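# Four arms lay cable runway end onto bracket between lugs

## Task

Set the far end of the cable runway securely on the bracket, positioned between its lugs, then release it and move the robots away; it only counts if the runway stays there without any robot holding it up.

## Robot and tools

Setup: four identical i2rt Big YAM arms named arm1, arm2, arm3 and arm4. Each has six joints, a two-finger gripper and a wrist camera (arm1_cam_wrist to arm4_cam_wrist). Two fixed room cameras, cam_high and cam_low, also watch the scene. With joints 1 and 6 at zero and the hand level and forward, the wrist camera rides on top of the hand and looks toward the fingertips. The hand reaches roughly 1.0 m from the joint 1 axis at full extension.

Frame: one shared scene frame, origin on the floor, +z up. The hand point is midway between the fingertips; the hand's z axis runs along the fingers and the fingers open and close along its y axis. Hand poses depend on each robot's foot pose, which is never printed.

Tool execute_actions: argument actions is a list holding at most one action (an empty list just reports state and images). An action is an object keyed by robot name; each named robot gets a joints object with absolute targets (not offsets) by joint name: joint1_rad, joint2_rad, joint3_rad, joint4_rad, joint5_rad, joint6_rad in radians, and gripper_m in metres. You may name any subset of arms and joints; all named motions start at once and may finish at different times. Ranges and done tolerances: joint1_rad -2.879..2.879 (±0.045), rotation about the foot, positive counter-clockwise seen from above, 0 = along the foot's facing. joint2_rad 0..3.141 (±0.14), shoulder, 0 = upper arm pointing back about level, increasing lifts it up then forward. joint3_rad 0..3.019 (±0.09), elbow, 0 = forearm folded onto upper arm, increasing opens. joint4_rad -1.692..1.57 (±0.055), hand pitch, positive tips fingers up. joint5_rad -1.57..1.57 (±0.03), hand side swing, positive toward the arm's right. joint6_rad -2.094..2.094 (±0.035), hand roll, positive clockwise viewed from behind the hand. gripper_m 0..0.093 (±0.003), fingertip gap; grip force tops out near 50 to 62 N per pad, lower on some grippers. A single action runs at most 15 s. Optional cameras lists which images to return (omitted, null or ["all"] gives every camera; [] gives none). Any unknown key, unknown camera or out-of-range number rejects the entire call and nothing moves. Example action: {"arm1": {"joints": {"gripper_m": 0.05}}, "arm2": {"joints": {"joint1_rad": 0.3}}}.

Other tools: wait(seconds 0 to 10) commands nothing and returns state and images. zoom_image(camera, region [x0, y0, x1, y1] in pixels from the top-left, at most 504 by 504) magnifies part of that camera's most recent full image. finished_scene(scene) ends the current scene (give its number) once the last command has been held; it is irreversible and reports success. A reply with no tool call ends everything.

Reading results: the pictures line gives the order of the returned images. joint_positions are the measured angles. joint_status tells how each commanded motion ended: off_target (stopped short and may still push), contact_stop or time_out (target dropped, joint holds where it stopped; after time_out a joint may keep or get a clipped target within 0.375, 0.375, 0.113, 0.225, 0.075, 0.3 rad of its position for joints 1 to 6 and keep pushing), not_followed (a self/inter-arm collision check held back that arm's joint targets; a cause: line usually follows, the gripper target still runs, and the arm may retry those targets later). on_its_own lists joints not commanded in this call; its held at value is the target, not the position. A joint left out of an action may still be driving toward an old target. A very small change from the current reading may produce no motion. MOTOR HOT appears from 85 °C; OVER-TEMPERATURE FAULT at 100 °C means that arm and its gripper go limp and drop until cooled, and its joint_status shows limit_stop_at_motor_heat (resend targets). If a call reports a stop, later motion calls in that same reply are skipped.

Cautions: arms do not halt on contact and can push hard; sustained pushing or holding loads heats motors, including while you are composing a reply, during which the last command stays in force. To relieve a push, command the joint to its reported position. Loaded joints sag. Joints move at different speeds, so the hand can sweep a wide curve between postures. A hard squeeze between two robots fails the run; hard hits may too, and no state line reports robot-robot contact (object contact is fine). The collision check can be late and ignores fingers, gripper housings and wrist cameras. Never knock items out of the work area or to the floor. Loose objects may be nudged briefly by outside disturbances. Avoid drops, slips and slams. Finish with the runway resting on the bracket, grippers open and arms withdrawn, and keep robot motion time short.

Each tool is called as a command line: name --argument value for each argument, lists and objects as JSON in quotes; but a table of rows of numbers goes row by row, as --pt "numbers of a row", without its own name.

## Session

execute_actions --actions '[]'

Scene clock: 0.00 s.
Motor temperatures (°C, as the motors report them): arm1=[33 31 31 33 32 33] | arm2=[31 31 31 34 34 33] | arm3=[32 33 33 32 31 33] | arm4=[34 33 32 33 34 34]
arm1.joint_positions: joint1_rad=-0.167 joint2_rad=+0.630 joint3_rad=+1.403 joint4_rad=-1.246 joint5_rad=-0.018 joint6_rad=+0.187 gripper_m=+0.094
arm1.joint_status: not commanded
arm1.hand: x=-0.9141 y=-0.2448 z=+1.3636 quat_wxyz=(-0.387, +0.428, -0.739, -0.347) (m; scene frame)
arm2.joint_positions: joint1_rad=+0.034 joint2_rad=+0.634 joint3_rad=+1.432 joint4_rad=-1.313 joint5_rad=+0.037 joint6_rad=+0.306 gripper_m=+0.094
arm2.joint_status: not commanded
arm2.hand: x=-0.3126 y=+0.2916 z=+1.3303 quat_wxyz=(-0.397, -0.706, -0.490, +0.321) (m; scene frame)
arm3.joint_positions: joint1_rad=-0.217 joint2_rad=+0.568 joint3_rad=+1.374 joint4_rad=-1.504 joint5_rad=-0.155 joint6_rad=-0.163 gripper_m=+0.095
arm3.joint_status: not commanded
arm3.hand: x=+0.6078 y=-0.3464 z=+1.3043 quat_wxyz=(-0.276, +0.698, -0.576, -0.324) (m; scene frame)
arm4.joint_positions: joint1_rad=+0.006 joint2_rad=+0.575 joint3_rad=+1.407 joint4_rad=-1.144 joint5_rad=+0.149 joint6_rad=-0.048 gripper_m=+0.095
arm4.joint_status: not commanded
arm4.hand: x=+1.2182 y=+0.2651 z=+1.4080 quat_wxyz=(-0.384, -0.559, -0.585, +0.445) (m; scene frame)
pictures: arm1_cam_wrist, arm2_cam_wrist, arm3_cam_wrist, arm4_cam_wrist, cam_high, cam_low
Images, in order (width x height): arm1_cam_wrist 504x504, arm2_cam_wrist 504x504, arm3_cam_wrist 504x504, arm4_cam_wrist 504x504, cam_high 896x504, cam_low 896x504.

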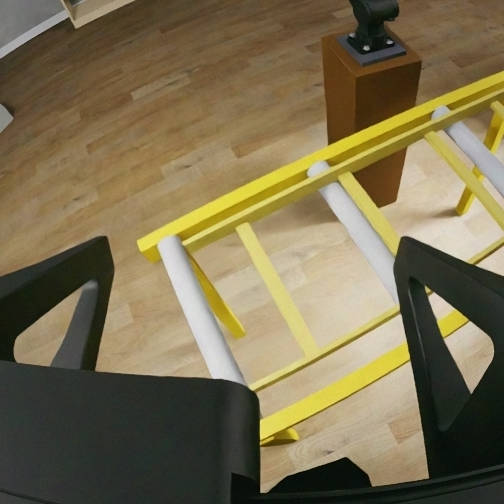

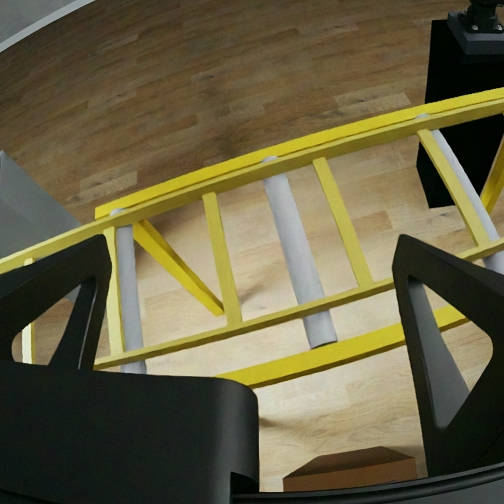

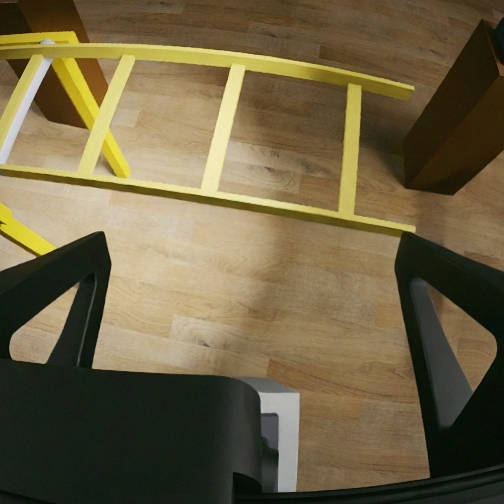

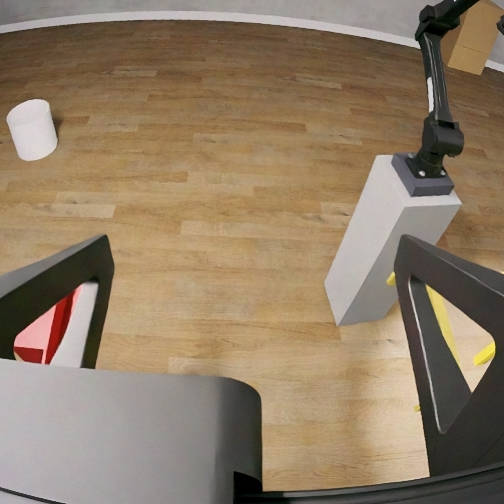

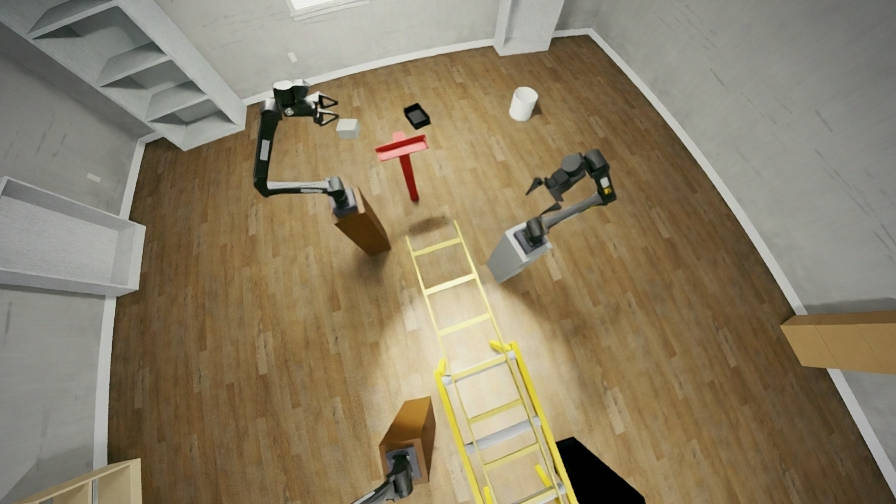

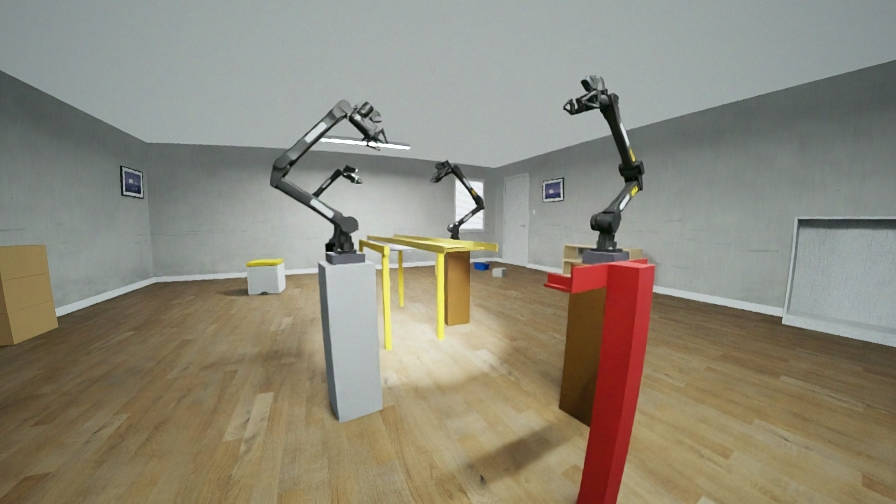

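zoom_image --camera "cam_high" --region '[250, 60, 650, 504]'

zoom_image --camera "cam_low" --region '[250, 80, 700, 400]'

Region (250, 60, 650, 504) of cam_high's 896x504 image, scaled by 1.135, with more detail than that image has; it fills the left 454 columns of this view, and the rest is white.

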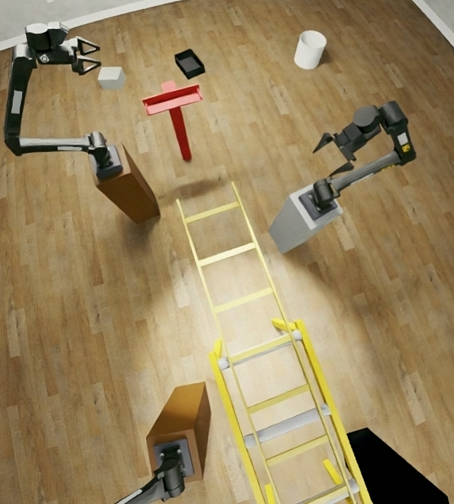

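Region (250, 80, 700, 400) of cam_low's 896x504 image, scaled by 1.120, with more detail than that image has; it fills the top 358 rows of this view, and the rest is white.

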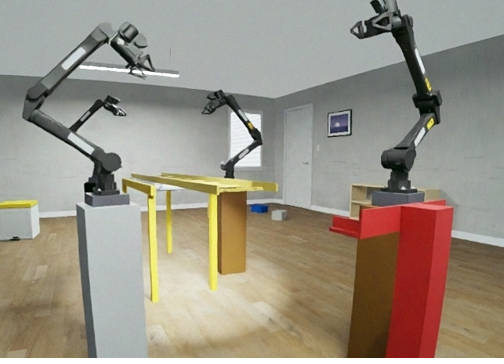

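execute_actions --actions '[{"arm1": {"joints": {"joint1_rad": 0, "joint2_rad": 1.57, "joint3_rad": 1.57, "joint4_rad": -1.57, "joint5_rad": 0, "joint6_rad": 0}}, "arm2": {"joints": {"joint1_rad": 0, "joint2_rad": 1.2, "joint3_rad": 1.0, "joint4_rad": -1.0, "joint5_rad": 0, "joint6_rad": 0}}, "arm3": {"joints": {"joint1_rad": 0, "joint2_rad": 1.8, "joint3_rad": 1.6, "joint4_rad": -1.3, "joint5_rad": 0, "joint6_rad": 0}}, "arm4": {"joints": {"joint1_rad": 0, "joint2_rad": 1.0, "joint3_rad": 1.5, "joint4_rad": -1.5, "joint5_rad": 0, "joint6_rad": 0}}}]'

Scene clock: 49.93 s.
Motor temperatures (°C, as the motors report them): arm1=[33 31 39 33 32 33] | arm2=[31 31 38 34 34 33] | arm3=[32 33 40 32 31 33] | arm4=[34 33 40 33 34 34]
arm1.joint_positions: joint1_rad=-0.004 joint2_rad=+1.568 joint3_rad=+1.561 joint4_rad=-1.560 joint5_rad=-0.001 joint6_rad=+0.017 gripper_m=+0.094
arm1.joint_status: all done
arm1.hand: x=-0.9140 y=-0.0156 z=+1.0612 quat_wxyz=(+0.003, +0.635, -0.772, -0.005) (m; scene frame)
arm2.joint_positions: joint1_rad=+0.008 joint2_rad=+1.220 joint3_rad=+0.967 joint4_rad=-1.013 joint5_rad=+0.004 joint6_rad=+0.010 gripper_m=+0.094
arm2.joint_status: all done
arm2.hand: x=-0.3232 y=+0.1244 z=+0.9502 quat_wxyz=(-0.108, -0.721, -0.674, +0.117) (m; scene frame)
arm3.joint_positions: joint1_rad=-0.007 joint2_rad=+1.809 joint3_rad=+1.586 joint4_rad=-1.303 joint5_rad=-0.002 joint6_rad=-0.010 gripper_m=+0.095
arm3.joint_status: all done
arm3.hand: x=+0.5260 y=+0.0129 z=+0.9455 quat_wxyz=(-0.007, +0.768, -0.640, -0.021) (m; scene frame)
arm4.joint_positions: joint1_rad=+0.006 joint2_rad=+1.005 joint3_rad=+1.480 joint4_rad=-1.482 joint5_rad=+0.002 joint6_rad=-0.016 gripper_m=+0.095
arm4.joint_status: all done
arm4.hand: x=+1.2553 y=+0.1525 z=+1.2602 quat_wxyz=(-0.203, -0.638, -0.719, +0.187) (m; scene frame)
pictures: arm1_cam_wrist, arm2_cam_wrist, arm3_cam_wrist, arm4_cam_wrist, cam_high, cam_low
Images, in order (width x height): arm1_cam_wrist 504x504, arm2_cam_wrist 504x504, arm3_cam_wrist 504x504, arm4_cam_wrist 504x504, cam_high 896x504, cam_low 896x504.

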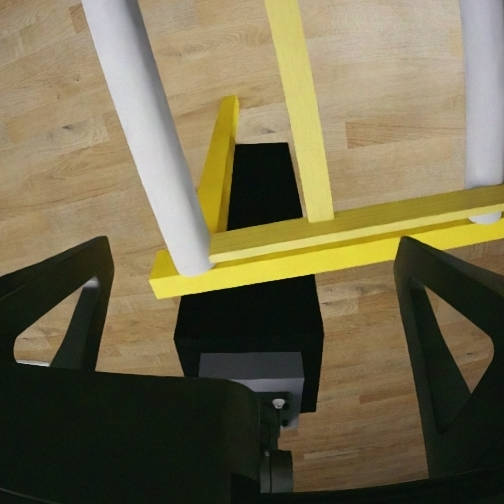

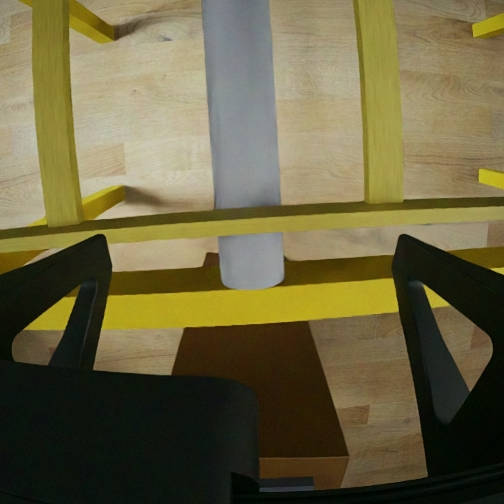

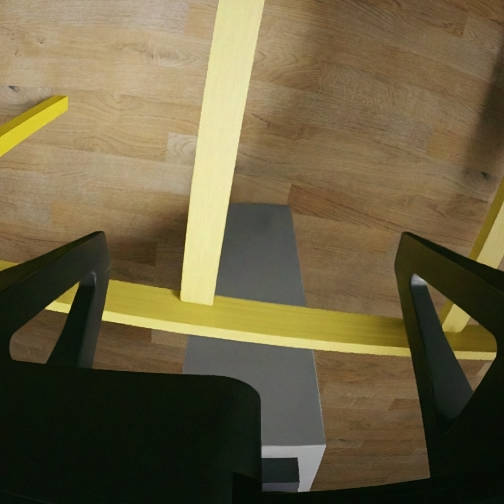

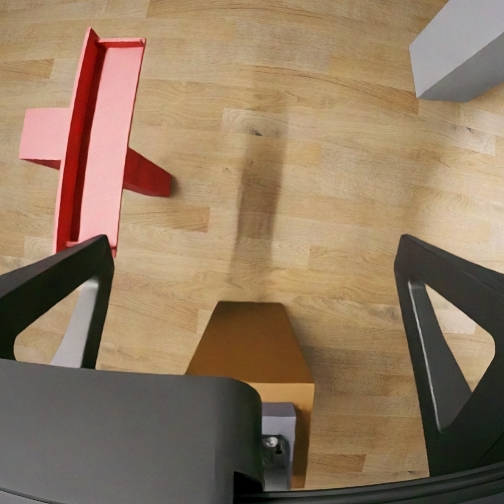

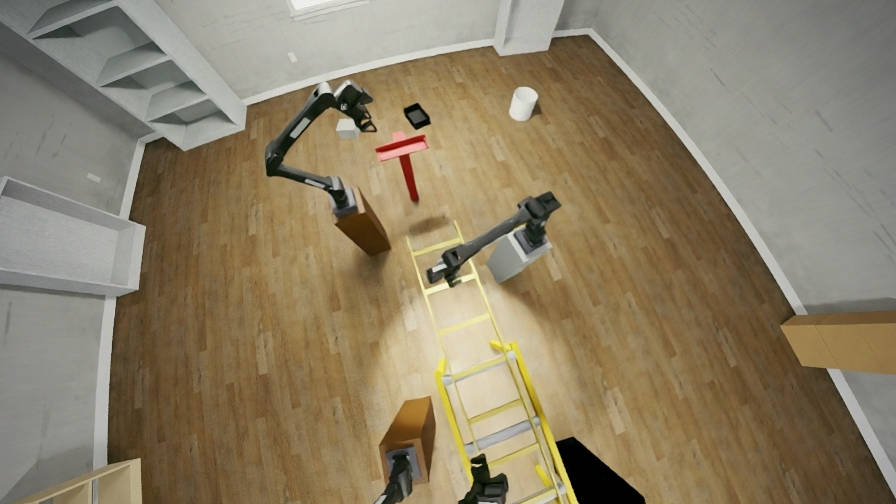

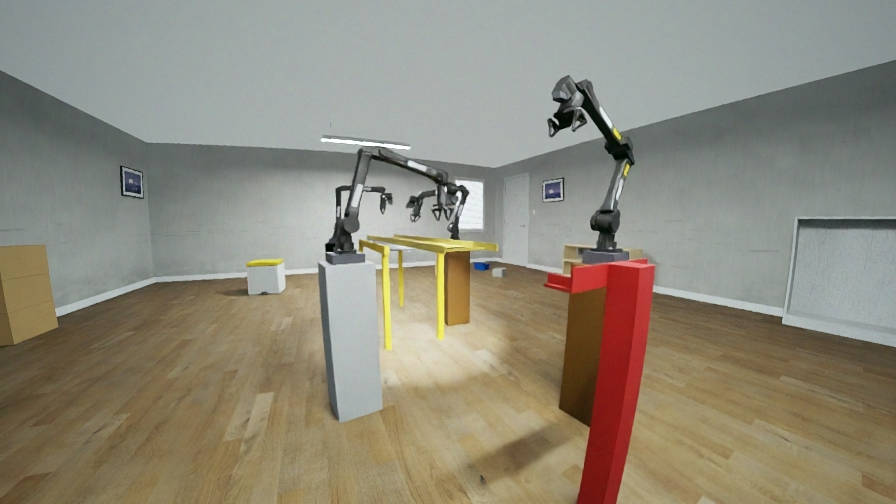

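execute_actions --actions '[{"arm4": {"joints": {"joint1_rad": -0.922, "joint2_rad": 1.875, "joint3_rad": 1.74, "joint4_rad": -1.436, "joint5_rad": 0, "joint6_rad": -0.873}}}]' --cameras '["arm4_cam_wrist", "cam_high", "cam_low"]'

Scene clock: 151.40 s.
Motor temperatures (°C, as the motors report them): arm1=[33 37 43 33 32 33] | arm2=[31 32 46 34 34 33] | arm3=[32 41 44 32 31 33] | arm4=[34 34 45 33 34 34]
arm1.joint_positions: joint1_rad=-0.004 joint2_rad=+1.568 joint3_rad=+1.561 joint4_rad=-1.560 joint5_rad=-0.001 joint6_rad=+0.017 gripper_m=+0.094
arm1.joint_status: not commanded
arm1.hand: x=-0.9140 y=-0.0156 z=+1.0612 quat_wxyz=(+0.003, +0.635, -0.772, -0.005) (m; scene frame)
arm2.joint_positions: joint1_rad=+0.008 joint2_rad=+1.220 joint3_rad=+0.967 joint4_rad=-1.013 joint5_rad=+0.004 joint6_rad=+0.010 gripper_m=+0.094
arm2.joint_status: not commanded
arm2.hand: x=-0.3232 y=+0.1244 z=+0.9502 quat_wxyz=(-0.108, -0.721, -0.674, +0.117) (m; scene frame)
arm3.joint_positions: joint1_rad=-0.007 joint2_rad=+1.809 joint3_rad=+1.586 joint4_rad=-1.303 joint5_rad=-0.002 joint6_rad=-0.010 gripper_m=+0.095
arm3.joint_status: not commanded
arm3.hand: x=+0.5260 y=+0.0129 z=+0.9455 quat_wxyz=(-0.007, +0.768, -0.640, -0.021) (m; scene frame)
arm4.joint_positions: joint1_rad=-0.919 joint2_rad=+1.902 joint3_rad=+1.716 joint4_rad=-1.444 joint5_rad=+0.001 joint6_rad=-0.857 gripper_m=+0.095
arm4.joint_status: all done
arm4.hand: x=+0.8028 y=+0.1107 z=+0.9567 quat_wxyz=(+0.001, -0.693, -0.720, -0.031) (m; scene frame)
pictures: arm4_cam_wrist, cam_high, cam_low
Images, in order (width x height): arm4_cam_wrist 504x504, cam_high 896x504, cam_low 896x504.

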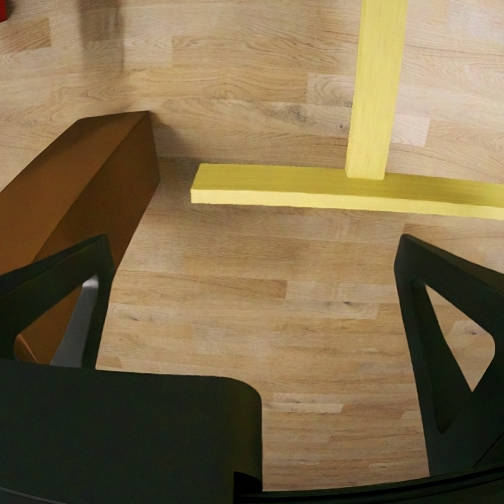

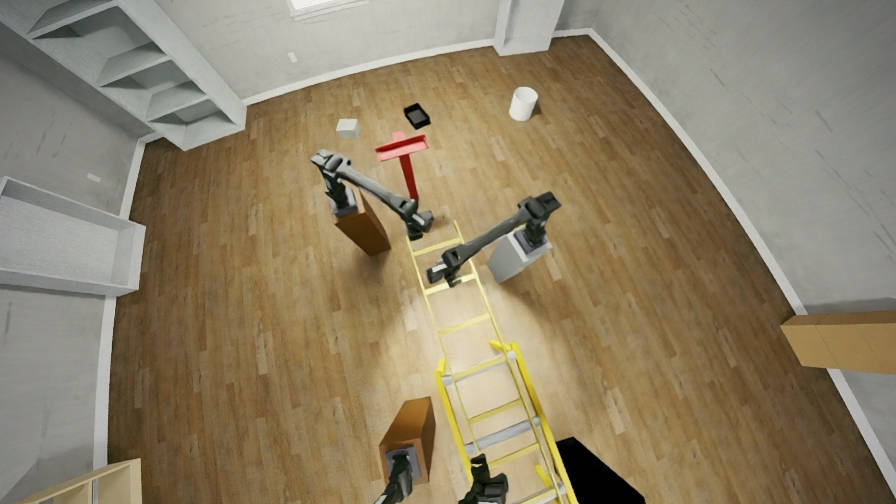

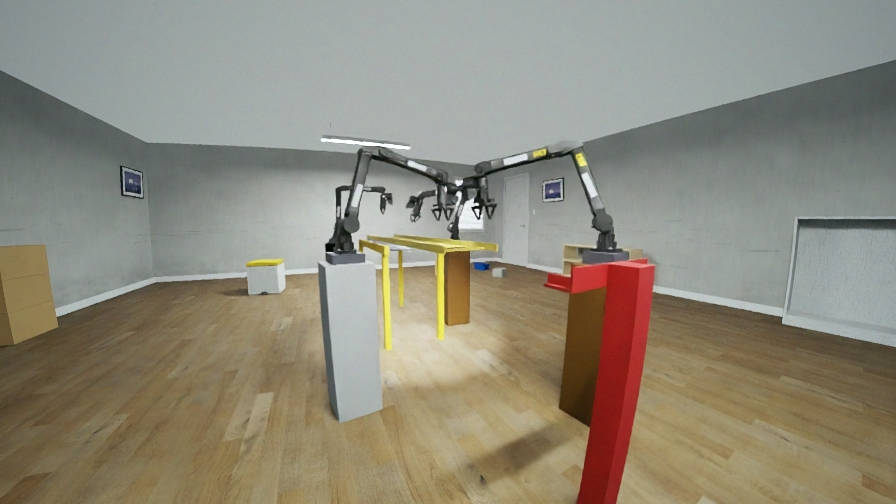

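execute_actions --actions '[{"arm4": {"joints": {"joint1_rad": -0.896, "joint2_rad": 2.115, "joint3_rad": 2.015, "joint4_rad": -1.424, "joint5_rad": 0, "joint6_rad": -0.847}}}]' --cameras '["arm4_cam_wrist", "cam_high", "cam_low"]'

Scene clock: 174.53 s.
Motor temperatures (°C, as the motors report them): arm1=[33 37 44 33 32 33] | arm2=[31 33 47 34 34 33] | arm3=[32 41 45 32 31 33] | arm4=[34 39 46 33 34 34]
arm1.joint_positions: joint1_rad=-0.004 joint2_rad=+1.568 joint3_rad=+1.561 joint4_rad=-1.560 joint5_rad=-0.001 joint6_rad=+0.017 gripper_m=+0.094
arm1.joint_status: not commanded
arm1.hand: x=-0.9140 y=-0.0156 z=+1.0612 quat_wxyz=(+0.003, +0.635, -0.772, -0.005) (m; scene frame)
arm2.joint_positions: joint1_rad=+0.008 joint2_rad=+1.220 joint3_rad=+0.967 joint4_rad=-1.013 joint5_rad=+0.004 joint6_rad=+0.010 gripper_m=+0.094
arm2.joint_status: not commanded
arm2.hand: x=-0.3232 y=+0.1244 z=+0.9502 quat_wxyz=(-0.108, -0.721, -0.674, +0.117) (m; scene frame)
arm3.joint_positions: joint1_rad=-0.007 joint2_rad=+1.809 joint3_rad=+1.586 joint4_rad=-1.303 joint5_rad=-0.002 joint6_rad=-0.010 gripper_m=+0.095
arm3.joint_status: not commanded
arm3.hand: x=+0.5260 y=+0.0129 z=+0.9455 quat_wxyz=(-0.007, +0.768, -0.640, -0.021) (m; scene frame)
arm4.joint_positions: joint1_rad=-0.898 joint2_rad=+2.118 joint3_rad=+1.954 joint4_rad=-1.436 joint5_rad=+0.001 joint6_rad=-0.857 gripper_m=+0.095
arm4.joint_status: all done
arm4.hand: x=+0.7561 y=+0.0490 z=+0.9166 quat_wxyz=(+0.001, -0.686, -0.727, -0.016) (m; scene frame)
pictures: arm4_cam_wrist, cam_high, cam_low
Images, in order (width x height): arm4_cam_wrist 504x504, cam_high 896x504, cam_low 896x504.

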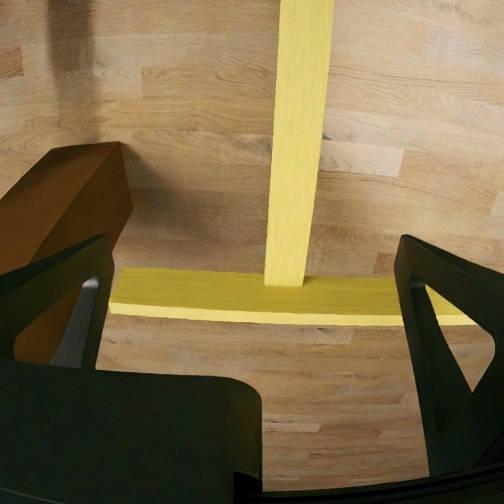

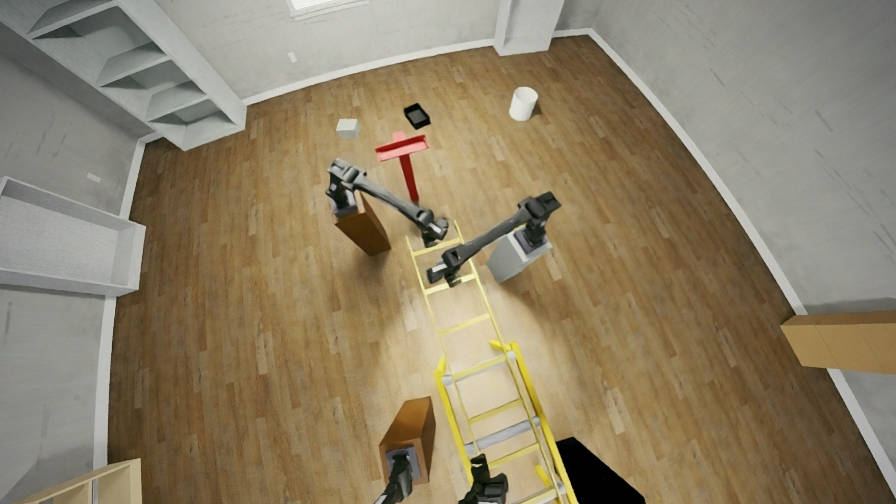

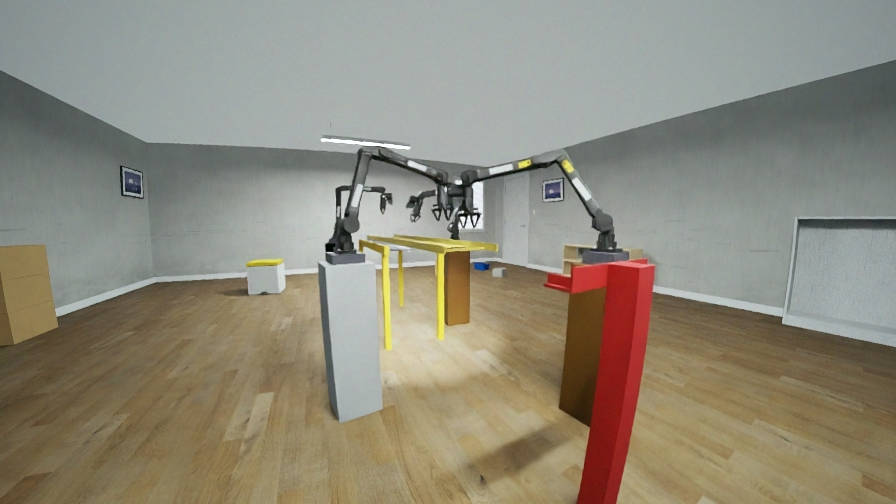

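execute_actions --actions '[{"arm4": {"joints": {"joint1_rad": -0.908, "joint2_rad": 2.19, "joint3_rad": 1.92, "joint4_rad": -1.30, "joint5_rad": 0, "joint6_rad": -0.86}}}]' --cameras '["arm4_cam_wrist", "cam_low"]'

Scene clock: 191.70 s.
Motor temperatures (°C, as the motors report them): arm1=[33 38 44 33 32 33] | arm2=[31 33 48 34 34 33] | arm3=[32 42 45 32 31 33] | arm4=[34 42 50 33 34 34]
arm1.joint_positions: joint1_rad=-0.004 joint2_rad=+1.568 joint3_rad=+1.561 joint4_rad=-1.560 joint5_rad=-0.001 joint6_rad=+0.017 gripper_m=+0.094
arm1.joint_status: not commanded
arm1.hand: x=-0.9140 y=-0.0156 z=+1.0612 quat_wxyz=(+0.003, +0.635, -0.772, -0.005) (m; scene frame)
arm2.joint_positions: joint1_rad=+0.008 joint2_rad=+1.220 joint3_rad=+0.967 joint4_rad=-1.013 joint5_rad=+0.004 joint6_rad=+0.010 gripper_m=+0.094
arm2.joint_status: not commanded
arm2.hand: x=-0.3232 y=+0.1244 z=+0.9502 quat_wxyz=(-0.108, -0.721, -0.674, +0.117) (m; scene frame)
arm3.joint_positions: joint1_rad=-0.007 joint2_rad=+1.809 joint3_rad=+1.586 joint4_rad=-1.303 joint5_rad=-0.002 joint6_rad=-0.010 gripper_m=+0.095
arm3.joint_status: not commanded
arm3.hand: x=+0.5260 y=+0.0129 z=+0.9455 quat_wxyz=(-0.007, +0.768, -0.640, -0.021) (m; scene frame)
arm4.joint_positions: joint1_rad=-0.901 joint2_rad=+2.187 joint3_rad=+1.914 joint4_rad=-1.319 joint5_rad=+0.001 joint6_rad=-0.857 gripper_m=+0.095
arm4.joint_status: all done
arm4.hand: x=+0.7462 y=+0.0421 z=+0.8578 quat_wxyz=(+0.002, -0.687, -0.726, -0.012) (m; scene frame)
pictures: arm4_cam_wrist, cam_low
Images, in order (width x height): arm4_cam_wrist 504x504, cam_low 896x504.

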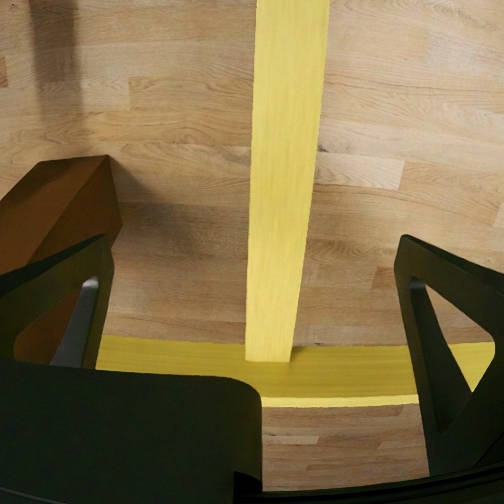

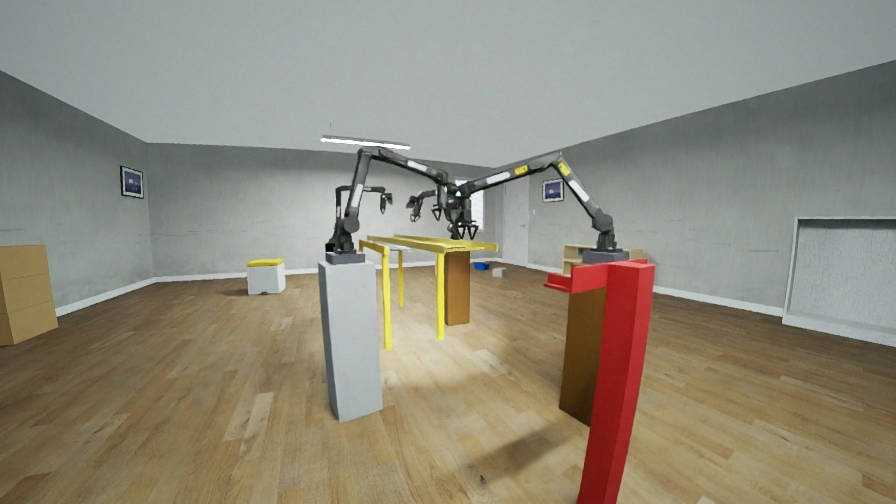

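execute_actions --actions '[{"arm4": {"joints": {"joint1_rad": -0.915, "joint2_rad": 2.267, "joint3_rad": 1.89, "joint4_rad": -1.195, "joint5_rad": 0, "joint6_rad": -0.866}}}]' --cameras '["arm4_cam_wrist", "cam_low"]'

Scene clock: 199.70 s.
Motor temperatures (°C, as the motors report them): arm1=[33 38 45 33 32 33] | arm2=[31 33 48 34 34 33] | arm3=[32 42 46 32 31 33] | arm4=[34 43 48 33 34 34]
arm1.joint_positions: joint1_rad=-0.004 joint2_rad=+1.568 joint3_rad=+1.561 joint4_rad=-1.560 joint5_rad=-0.001 joint6_rad=+0.017 gripper_m=+0.094
arm1.joint_status: not commanded
arm1.hand: x=-0.9140 y=-0.0156 z=+1.0612 quat_wxyz=(+0.003, +0.635, -0.772, -0.005) (m; scene frame)
arm2.joint_positions: joint1_rad=+0.008 joint2_rad=+1.220 joint3_rad=+0.967 joint4_rad=-1.013 joint5_rad=+0.004 joint6_rad=+0.010 gripper_m=+0.094
arm2.joint_status: not commanded
arm2.hand: x=-0.3232 y=+0.1244 z=+0.9502 quat_wxyz=(-0.108, -0.721, -0.674, +0.117) (m; scene frame)
arm3.joint_positions: joint1_rad=-0.007 joint2_rad=+1.809 joint3_rad=+1.586 joint4_rad=-1.303 joint5_rad=-0.002 joint6_rad=-0.010 gripper_m=+0.095
arm3.joint_status: not commanded
arm3.hand: x=+0.5260 y=+0.0129 z=+0.9455 quat_wxyz=(-0.007, +0.768, -0.640, -0.021) (m; scene frame)
arm4.joint_positions: joint1_rad=-0.910 joint2_rad=+2.264 joint3_rad=+1.884 joint4_rad=-1.214 joint5_rad=+0.001 joint6_rad=-0.857 gripper_m=+0.095
arm4.joint_status: all done
arm4.hand: x=+0.7376 y=+0.0421 z=+0.7971 quat_wxyz=(+0.002, -0.690, -0.723, -0.013) (m; scene frame)
pictures: arm4_cam_wrist, cam_low
Images, in order (width x height): arm4_cam_wrist 504x504, cam_low 896x504.

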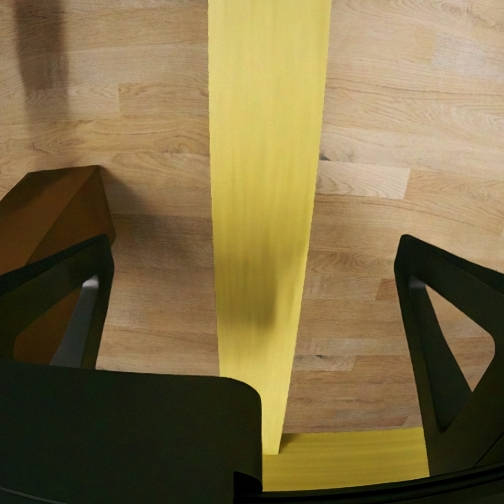

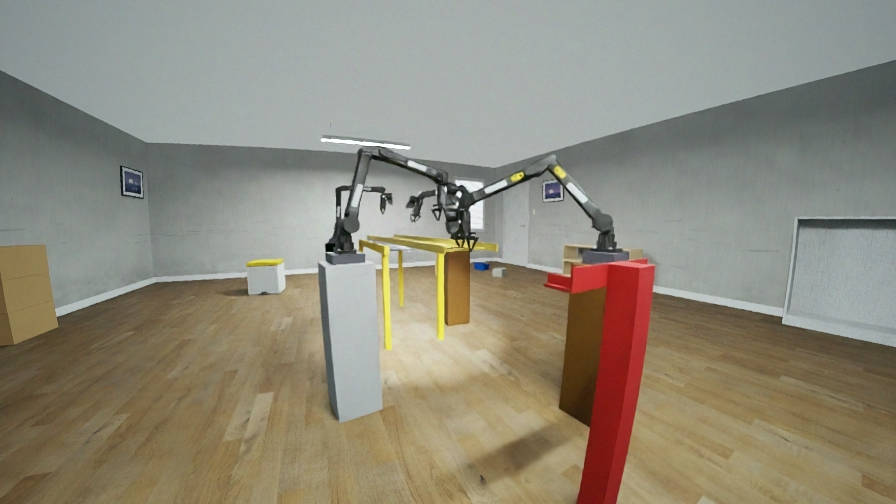

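execute_actions --actions '[{"arm4": {"joints": {"joint1_rad": -0.915, "joint2_rad": 2.296, "joint3_rad": 1.876, "joint4_rad": -1.15, "joint5_rad": 0, "joint6_rad": -0.866}}}]' --cameras '["arm4_cam_wrist"]'

execute_actions --actions '[{"arm4": {"joints": {"gripper_m": 0.0}}}]' --cameras '["arm4_cam_wrist", "cam_low"]'

Scene clock: 209.10 s.
Motor temperatures (°C, as the motors report them): arm1=[33 38 45 33 32 33] | arm2=[31 33 48 34 34 33] | arm3=[32 42 46 32 31 33] | arm4=[34 44 46 33 34 34]
arm1.joint_positions: joint1_rad=-0.004 joint2_rad=+1.568 joint3_rad=+1.561 joint4_rad=-1.560 joint5_rad=-0.001 joint6_rad=+0.017 gripper_m=+0.094
arm1.joint_status: not commanded
arm1.hand: x=-0.9140 y=-0.0156 z=+1.0612 quat_wxyz=(+0.003, +0.635, -0.772, -0.005) (m; scene frame)
arm2.joint_positions: joint1_rad=+0.008 joint2_rad=+1.220 joint3_rad=+0.967 joint4_rad=-1.013 joint5_rad=+0.004 joint6_rad=+0.010 gripper_m=+0.094
arm2.joint_status: not commanded
arm2.hand: x=-0.3232 y=+0.1244 z=+0.9502 quat_wxyz=(-0.108, -0.721, -0.674, +0.117) (m; scene frame)
arm3.joint_positions: joint1_rad=-0.007 joint2_rad=+1.809 joint3_rad=+1.586 joint4_rad=-1.303 joint5_rad=-0.002 joint6_rad=-0.010 gripper_m=+0.095
arm3.joint_status: not commanded
arm3.hand: x=+0.5260 y=+0.0129 z=+0.9455 quat_wxyz=(-0.007, +0.768, -0.640, -0.021) (m; scene frame)
arm4.joint_positions: joint1_rad=-0.910 joint2_rad=+2.274 joint3_rad=+1.881 joint4_rad=-1.170 joint5_rad=+0.001 joint6_rad=-0.857 gripper_m=+0.095
arm4.joint_status: all done
arm4.hand: x=+0.7316 y=+0.0365 z=+0.7895 quat_wxyz=(+0.002, -0.690, -0.724, +0.002) (m; scene frame)
pictures: arm4_cam_wrist
Images, in order (width x height): arm4_cam_wrist 504x504.

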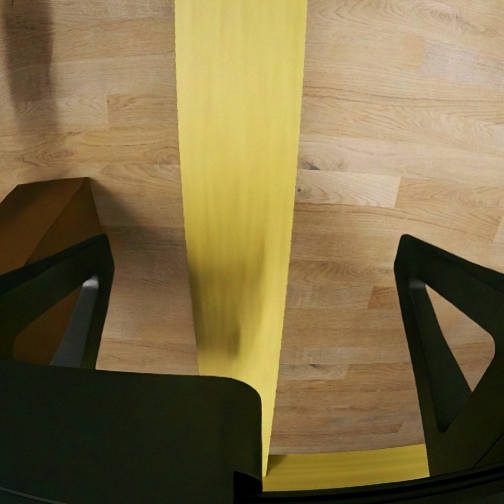

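Scene clock: 209.83 s.
Motor temperatures (°C, as the motors report them): arm1=[33 38 45 33 32 33] | arm2=[31 33 48 34 34 33] | arm3=[32 42 46 32 31 33] | arm4=[34 44 46 33 34 34]
arm1.joint_positions: joint1_rad=-0.004 joint2_rad=+1.568 joint3_rad=+1.561 joint4_rad=-1.560 joint5_rad=-0.001 joint6_rad=+0.017 gripper_m=+0.094
arm1.joint_status: not commanded
arm1.hand: x=-0.9140 y=-0.0156 z=+1.0612 quat_wxyz=(+0.003, +0.635, -0.772, -0.005) (m; scene frame)
arm2.joint_positions: joint1_rad=+0.008 joint2_rad=+1.220 joint3_rad=+0.967 joint4_rad=-1.013 joint5_rad=+0.004 joint6_rad=+0.010 gripper_m=+0.094
arm2.joint_status: not commanded
arm2.hand: x=-0.3232 y=+0.1244 z=+0.9502 quat_wxyz=(-0.108, -0.721, -0.674, +0.117) (m; scene frame)
arm3.joint_positions: joint1_rad=-0.007 joint2_rad=+1.809 joint3_rad=+1.586 joint4_rad=-1.303 joint5_rad=-0.002 joint6_rad=-0.010 gripper_m=+0.095
arm3.joint_status: not commanded
arm3.hand: x=+0.5260 y=+0.0129 z=+0.9455 quat_wxyz=(-0.007, +0.768, -0.640, -0.021) (m; scene frame)
arm4.joint_positions: joint1_rad=-0.909 joint2_rad=+2.274 joint3_rad=+1.875 joint4_rad=-1.168 joint5_rad=-0.004 joint6_rad=-0.850 gripper_m=+0.025
arm4.joint_status: gripper_m off_target (ended at +0.025, target +0.000)
arm4.hand: x=+0.7338 y=+0.0370 z=+0.7873 quat_wxyz=(+0.000, -0.693, -0.721, +0.000) (m; scene frame)
pictures: arm4_cam_wrist, cam_low
Images, in order (width x height): arm4_cam_wrist 504x504, cam_low 896x504.

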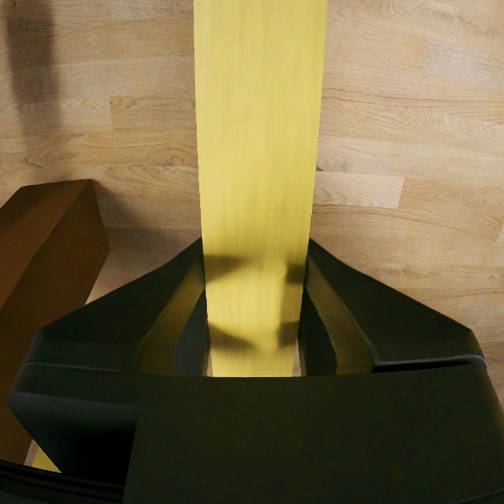

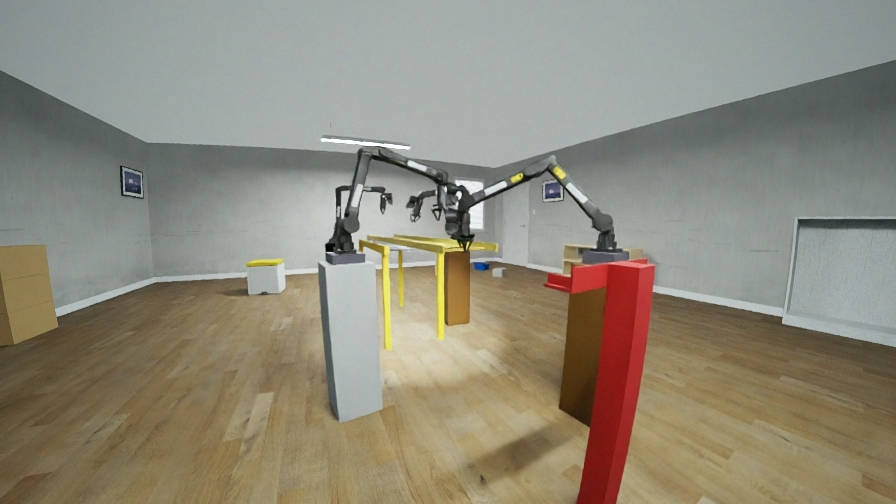

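execute_actions --actions '[{"arm4": {"joints": {"joint1_rad": -0.651, "joint2_rad": 1.937, "joint3_rad": 1.4585, "joint4_rad": -1.092, "joint5_rad": 0, "joint6_rad": -0.596}}}]' --cameras '["arm4_cam_wrist", "cam_high", "cam_low"]'

Scene clock: 229.67 s.
Motor temperatures (°C, as the motors report them): arm1=[33 38 45 33 32 33] | arm2=[31 33 49 34 34 33] | arm3=[32 42 46 32 31 33] | arm4=[34 45 45 33 34 34]
arm1.joint_positions: joint1_rad=-0.004 joint2_rad=+1.568 joint3_rad=+1.561 joint4_rad=-1.560 joint5_rad=-0.001 joint6_rad=+0.017 gripper_m=+0.094
arm1.joint_status: not commanded
arm1.hand: x=-0.9140 y=-0.0156 z=+1.0612 quat_wxyz=(+0.003, +0.635, -0.772, -0.005) (m; scene frame)
arm2.joint_positions: joint1_rad=+0.008 joint2_rad=+1.220 joint3_rad=+0.967 joint4_rad=-1.013 joint5_rad=+0.004 joint6_rad=+0.010 gripper_m=+0.094
arm2.joint_status: not commanded
arm2.hand: x=-0.3232 y=+0.1244 z=+0.9502 quat_wxyz=(-0.108, -0.721, -0.674, +0.117) (m; scene frame)
arm3.joint_positions: joint1_rad=-0.007 joint2_rad=+1.809 joint3_rad=+1.586 joint4_rad=-1.303 joint5_rad=-0.002 joint6_rad=-0.010 gripper_m=+0.095
arm3.joint_status: not commanded
arm3.hand: x=+0.5260 y=+0.0129 z=+0.9455 quat_wxyz=(-0.007, +0.768, -0.640, -0.021) (m; scene frame)
arm4.joint_positions: joint1_rad=-0.662 joint2_rad=+2.012 joint3_rad=+1.404 joint4_rad=-1.083 joint5_rad=+0.006 joint6_rad=-0.612 gripper_m=+0.025
arm4.joint_status: all done
arm4.hand: x=+0.9364 y=+0.0538 z=+0.7877 quat_wxyz=(+0.016, -0.688, -0.723, -0.060) (m; scene frame)
pictures: arm4_cam_wrist, cam_high, cam_low
Images, in order (width x height): arm4_cam_wrist 504x504, cam_high 896x504, cam_low 896x504.

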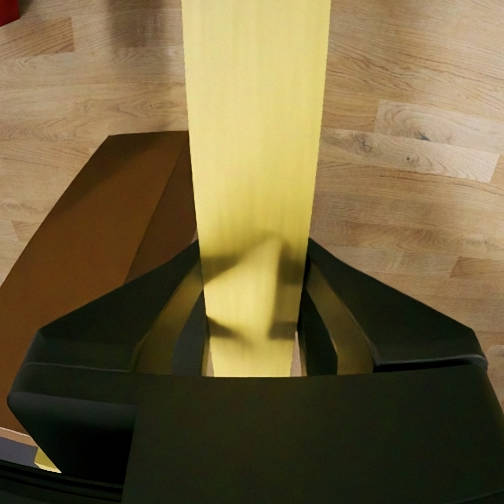

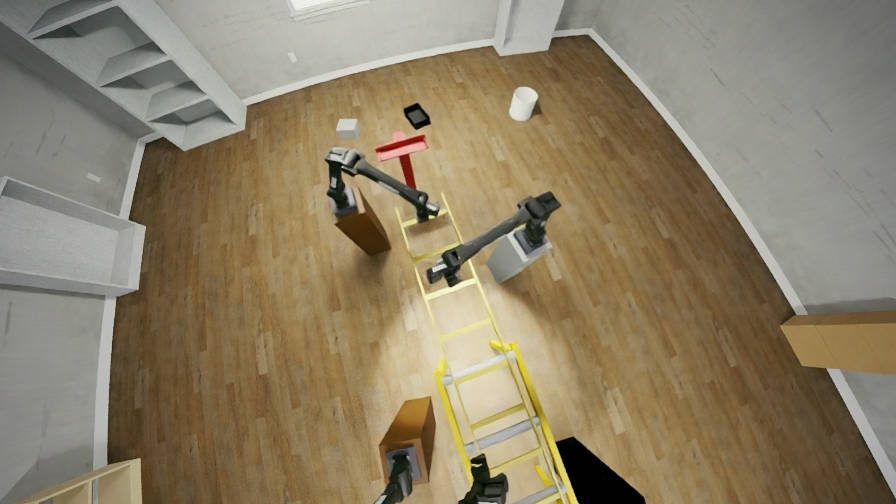

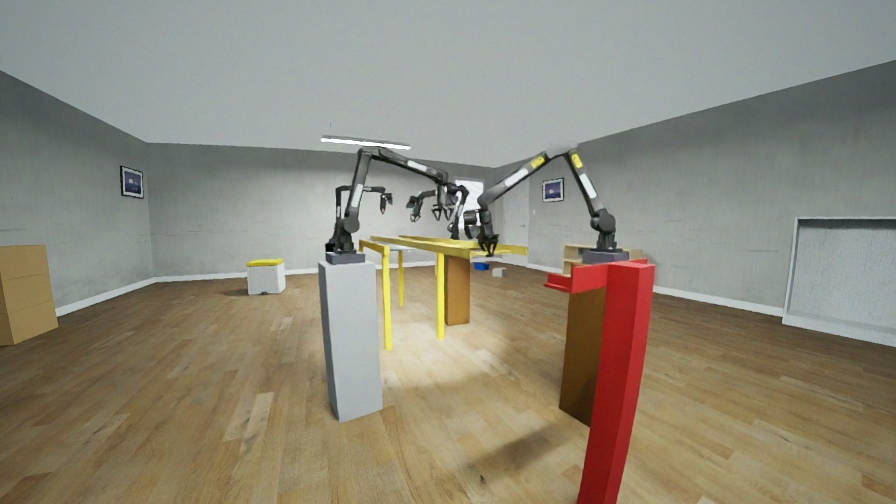

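zoom_image --camera "cam_high" --region '[300, 90, 580, 400]'

Region (300, 90, 580, 400) of cam_high's 896x504 image, scaled by 1.626, with more detail than that image has; it fills the left 455 columns of this view, and the rest is white.

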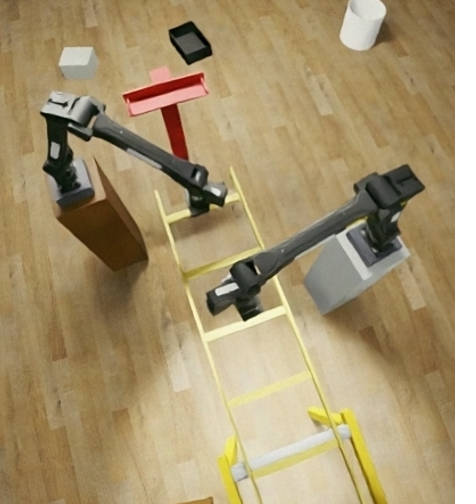

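execute_actions --actions '[{"arm4": {"joints": {"joint1_rad": -0.271, "joint2_rad": 1.65, "joint3_rad": 1.134, "joint4_rad": -0.946, "joint5_rad": 0, "joint6_rad": -0.22}}}]' --cameras '["arm4_cam_wrist", "cam_high", "cam_low"]'

Scene clock: 254.50 s.
Motor temperatures (°C, as the motors report them): arm1=[33 39 46 33 32 33] | arm2=[31 33 50 34 34 33] | arm3=[32 43 47 32 31 33] | arm4=[34 49 49 33 35 34]
arm1.joint_positions: joint1_rad=-0.004 joint2_rad=+1.568 joint3_rad=+1.561 joint4_rad=-1.560 joint5_rad=-0.001 joint6_rad=+0.017 gripper_m=+0.094
arm1.joint_status: not commanded
arm1.hand: x=-0.9140 y=-0.0156 z=+1.0612 quat_wxyz=(+0.003, +0.635, -0.772, -0.005) (m; scene frame)
arm2.joint_positions: joint1_rad=+0.008 joint2_rad=+1.220 joint3_rad=+0.967 joint4_rad=-1.013 joint5_rad=+0.004 joint6_rad=+0.010 gripper_m=+0.094
arm2.joint_status: not commanded
arm2.hand: x=-0.3232 y=+0.1244 z=+0.9502 quat_wxyz=(-0.108, -0.721, -0.674, +0.117) (m; scene frame)
arm3.joint_positions: joint1_rad=-0.007 joint2_rad=+1.809 joint3_rad=+1.586 joint4_rad=-1.303 joint5_rad=-0.002 joint6_rad=-0.010 gripper_m=+0.095
arm3.joint_status: not commanded
arm3.hand: x=+0.5260 y=+0.0129 z=+0.9455 quat_wxyz=(-0.007, +0.768, -0.640, -0.021) (m; scene frame)
arm4.joint_positions: joint1_rad=-0.267 joint2_rad=+1.795 joint3_rad=+1.063 joint4_rad=-0.930 joint5_rad=+0.010 joint6_rad=-0.212 gripper_m=+0.025
arm4.joint_status: joint2_rad time_out (moved -0.218 of -0.362); the others done
arm4.on_its_own: joint2_rad reads +1.795 and still pushes toward +1.650 since a time_out
arm4.hand: x=+1.1457 y=+0.0725 z=+0.7910 quat_wxyz=(+0.031, -0.690, -0.722, -0.037) (m; scene frame)
pictures: arm4_cam_wrist, cam_high, cam_low
Images, in order (width x height): arm4_cam_wrist 504x504, cam_high 896x504, cam_low 896x504.

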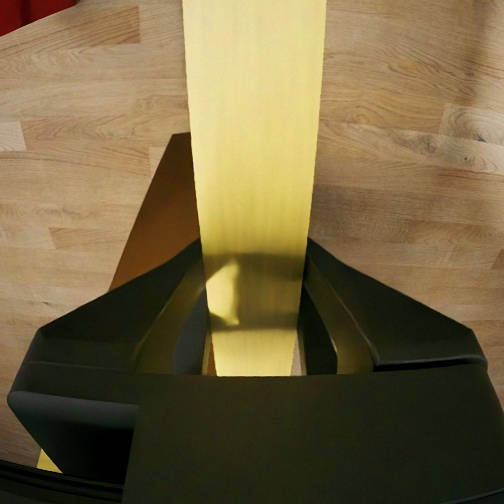

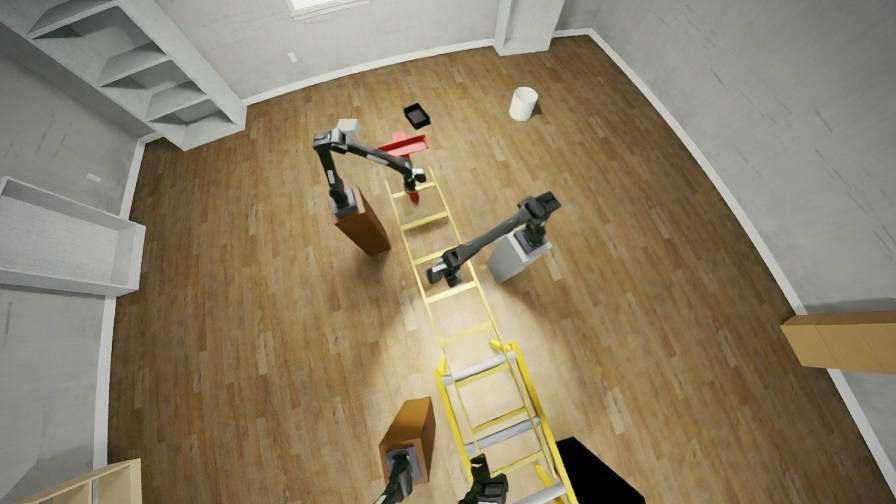

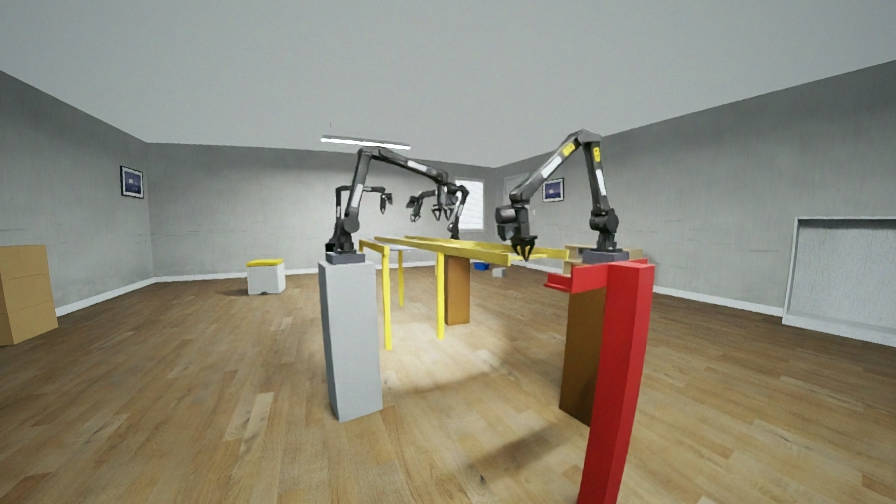

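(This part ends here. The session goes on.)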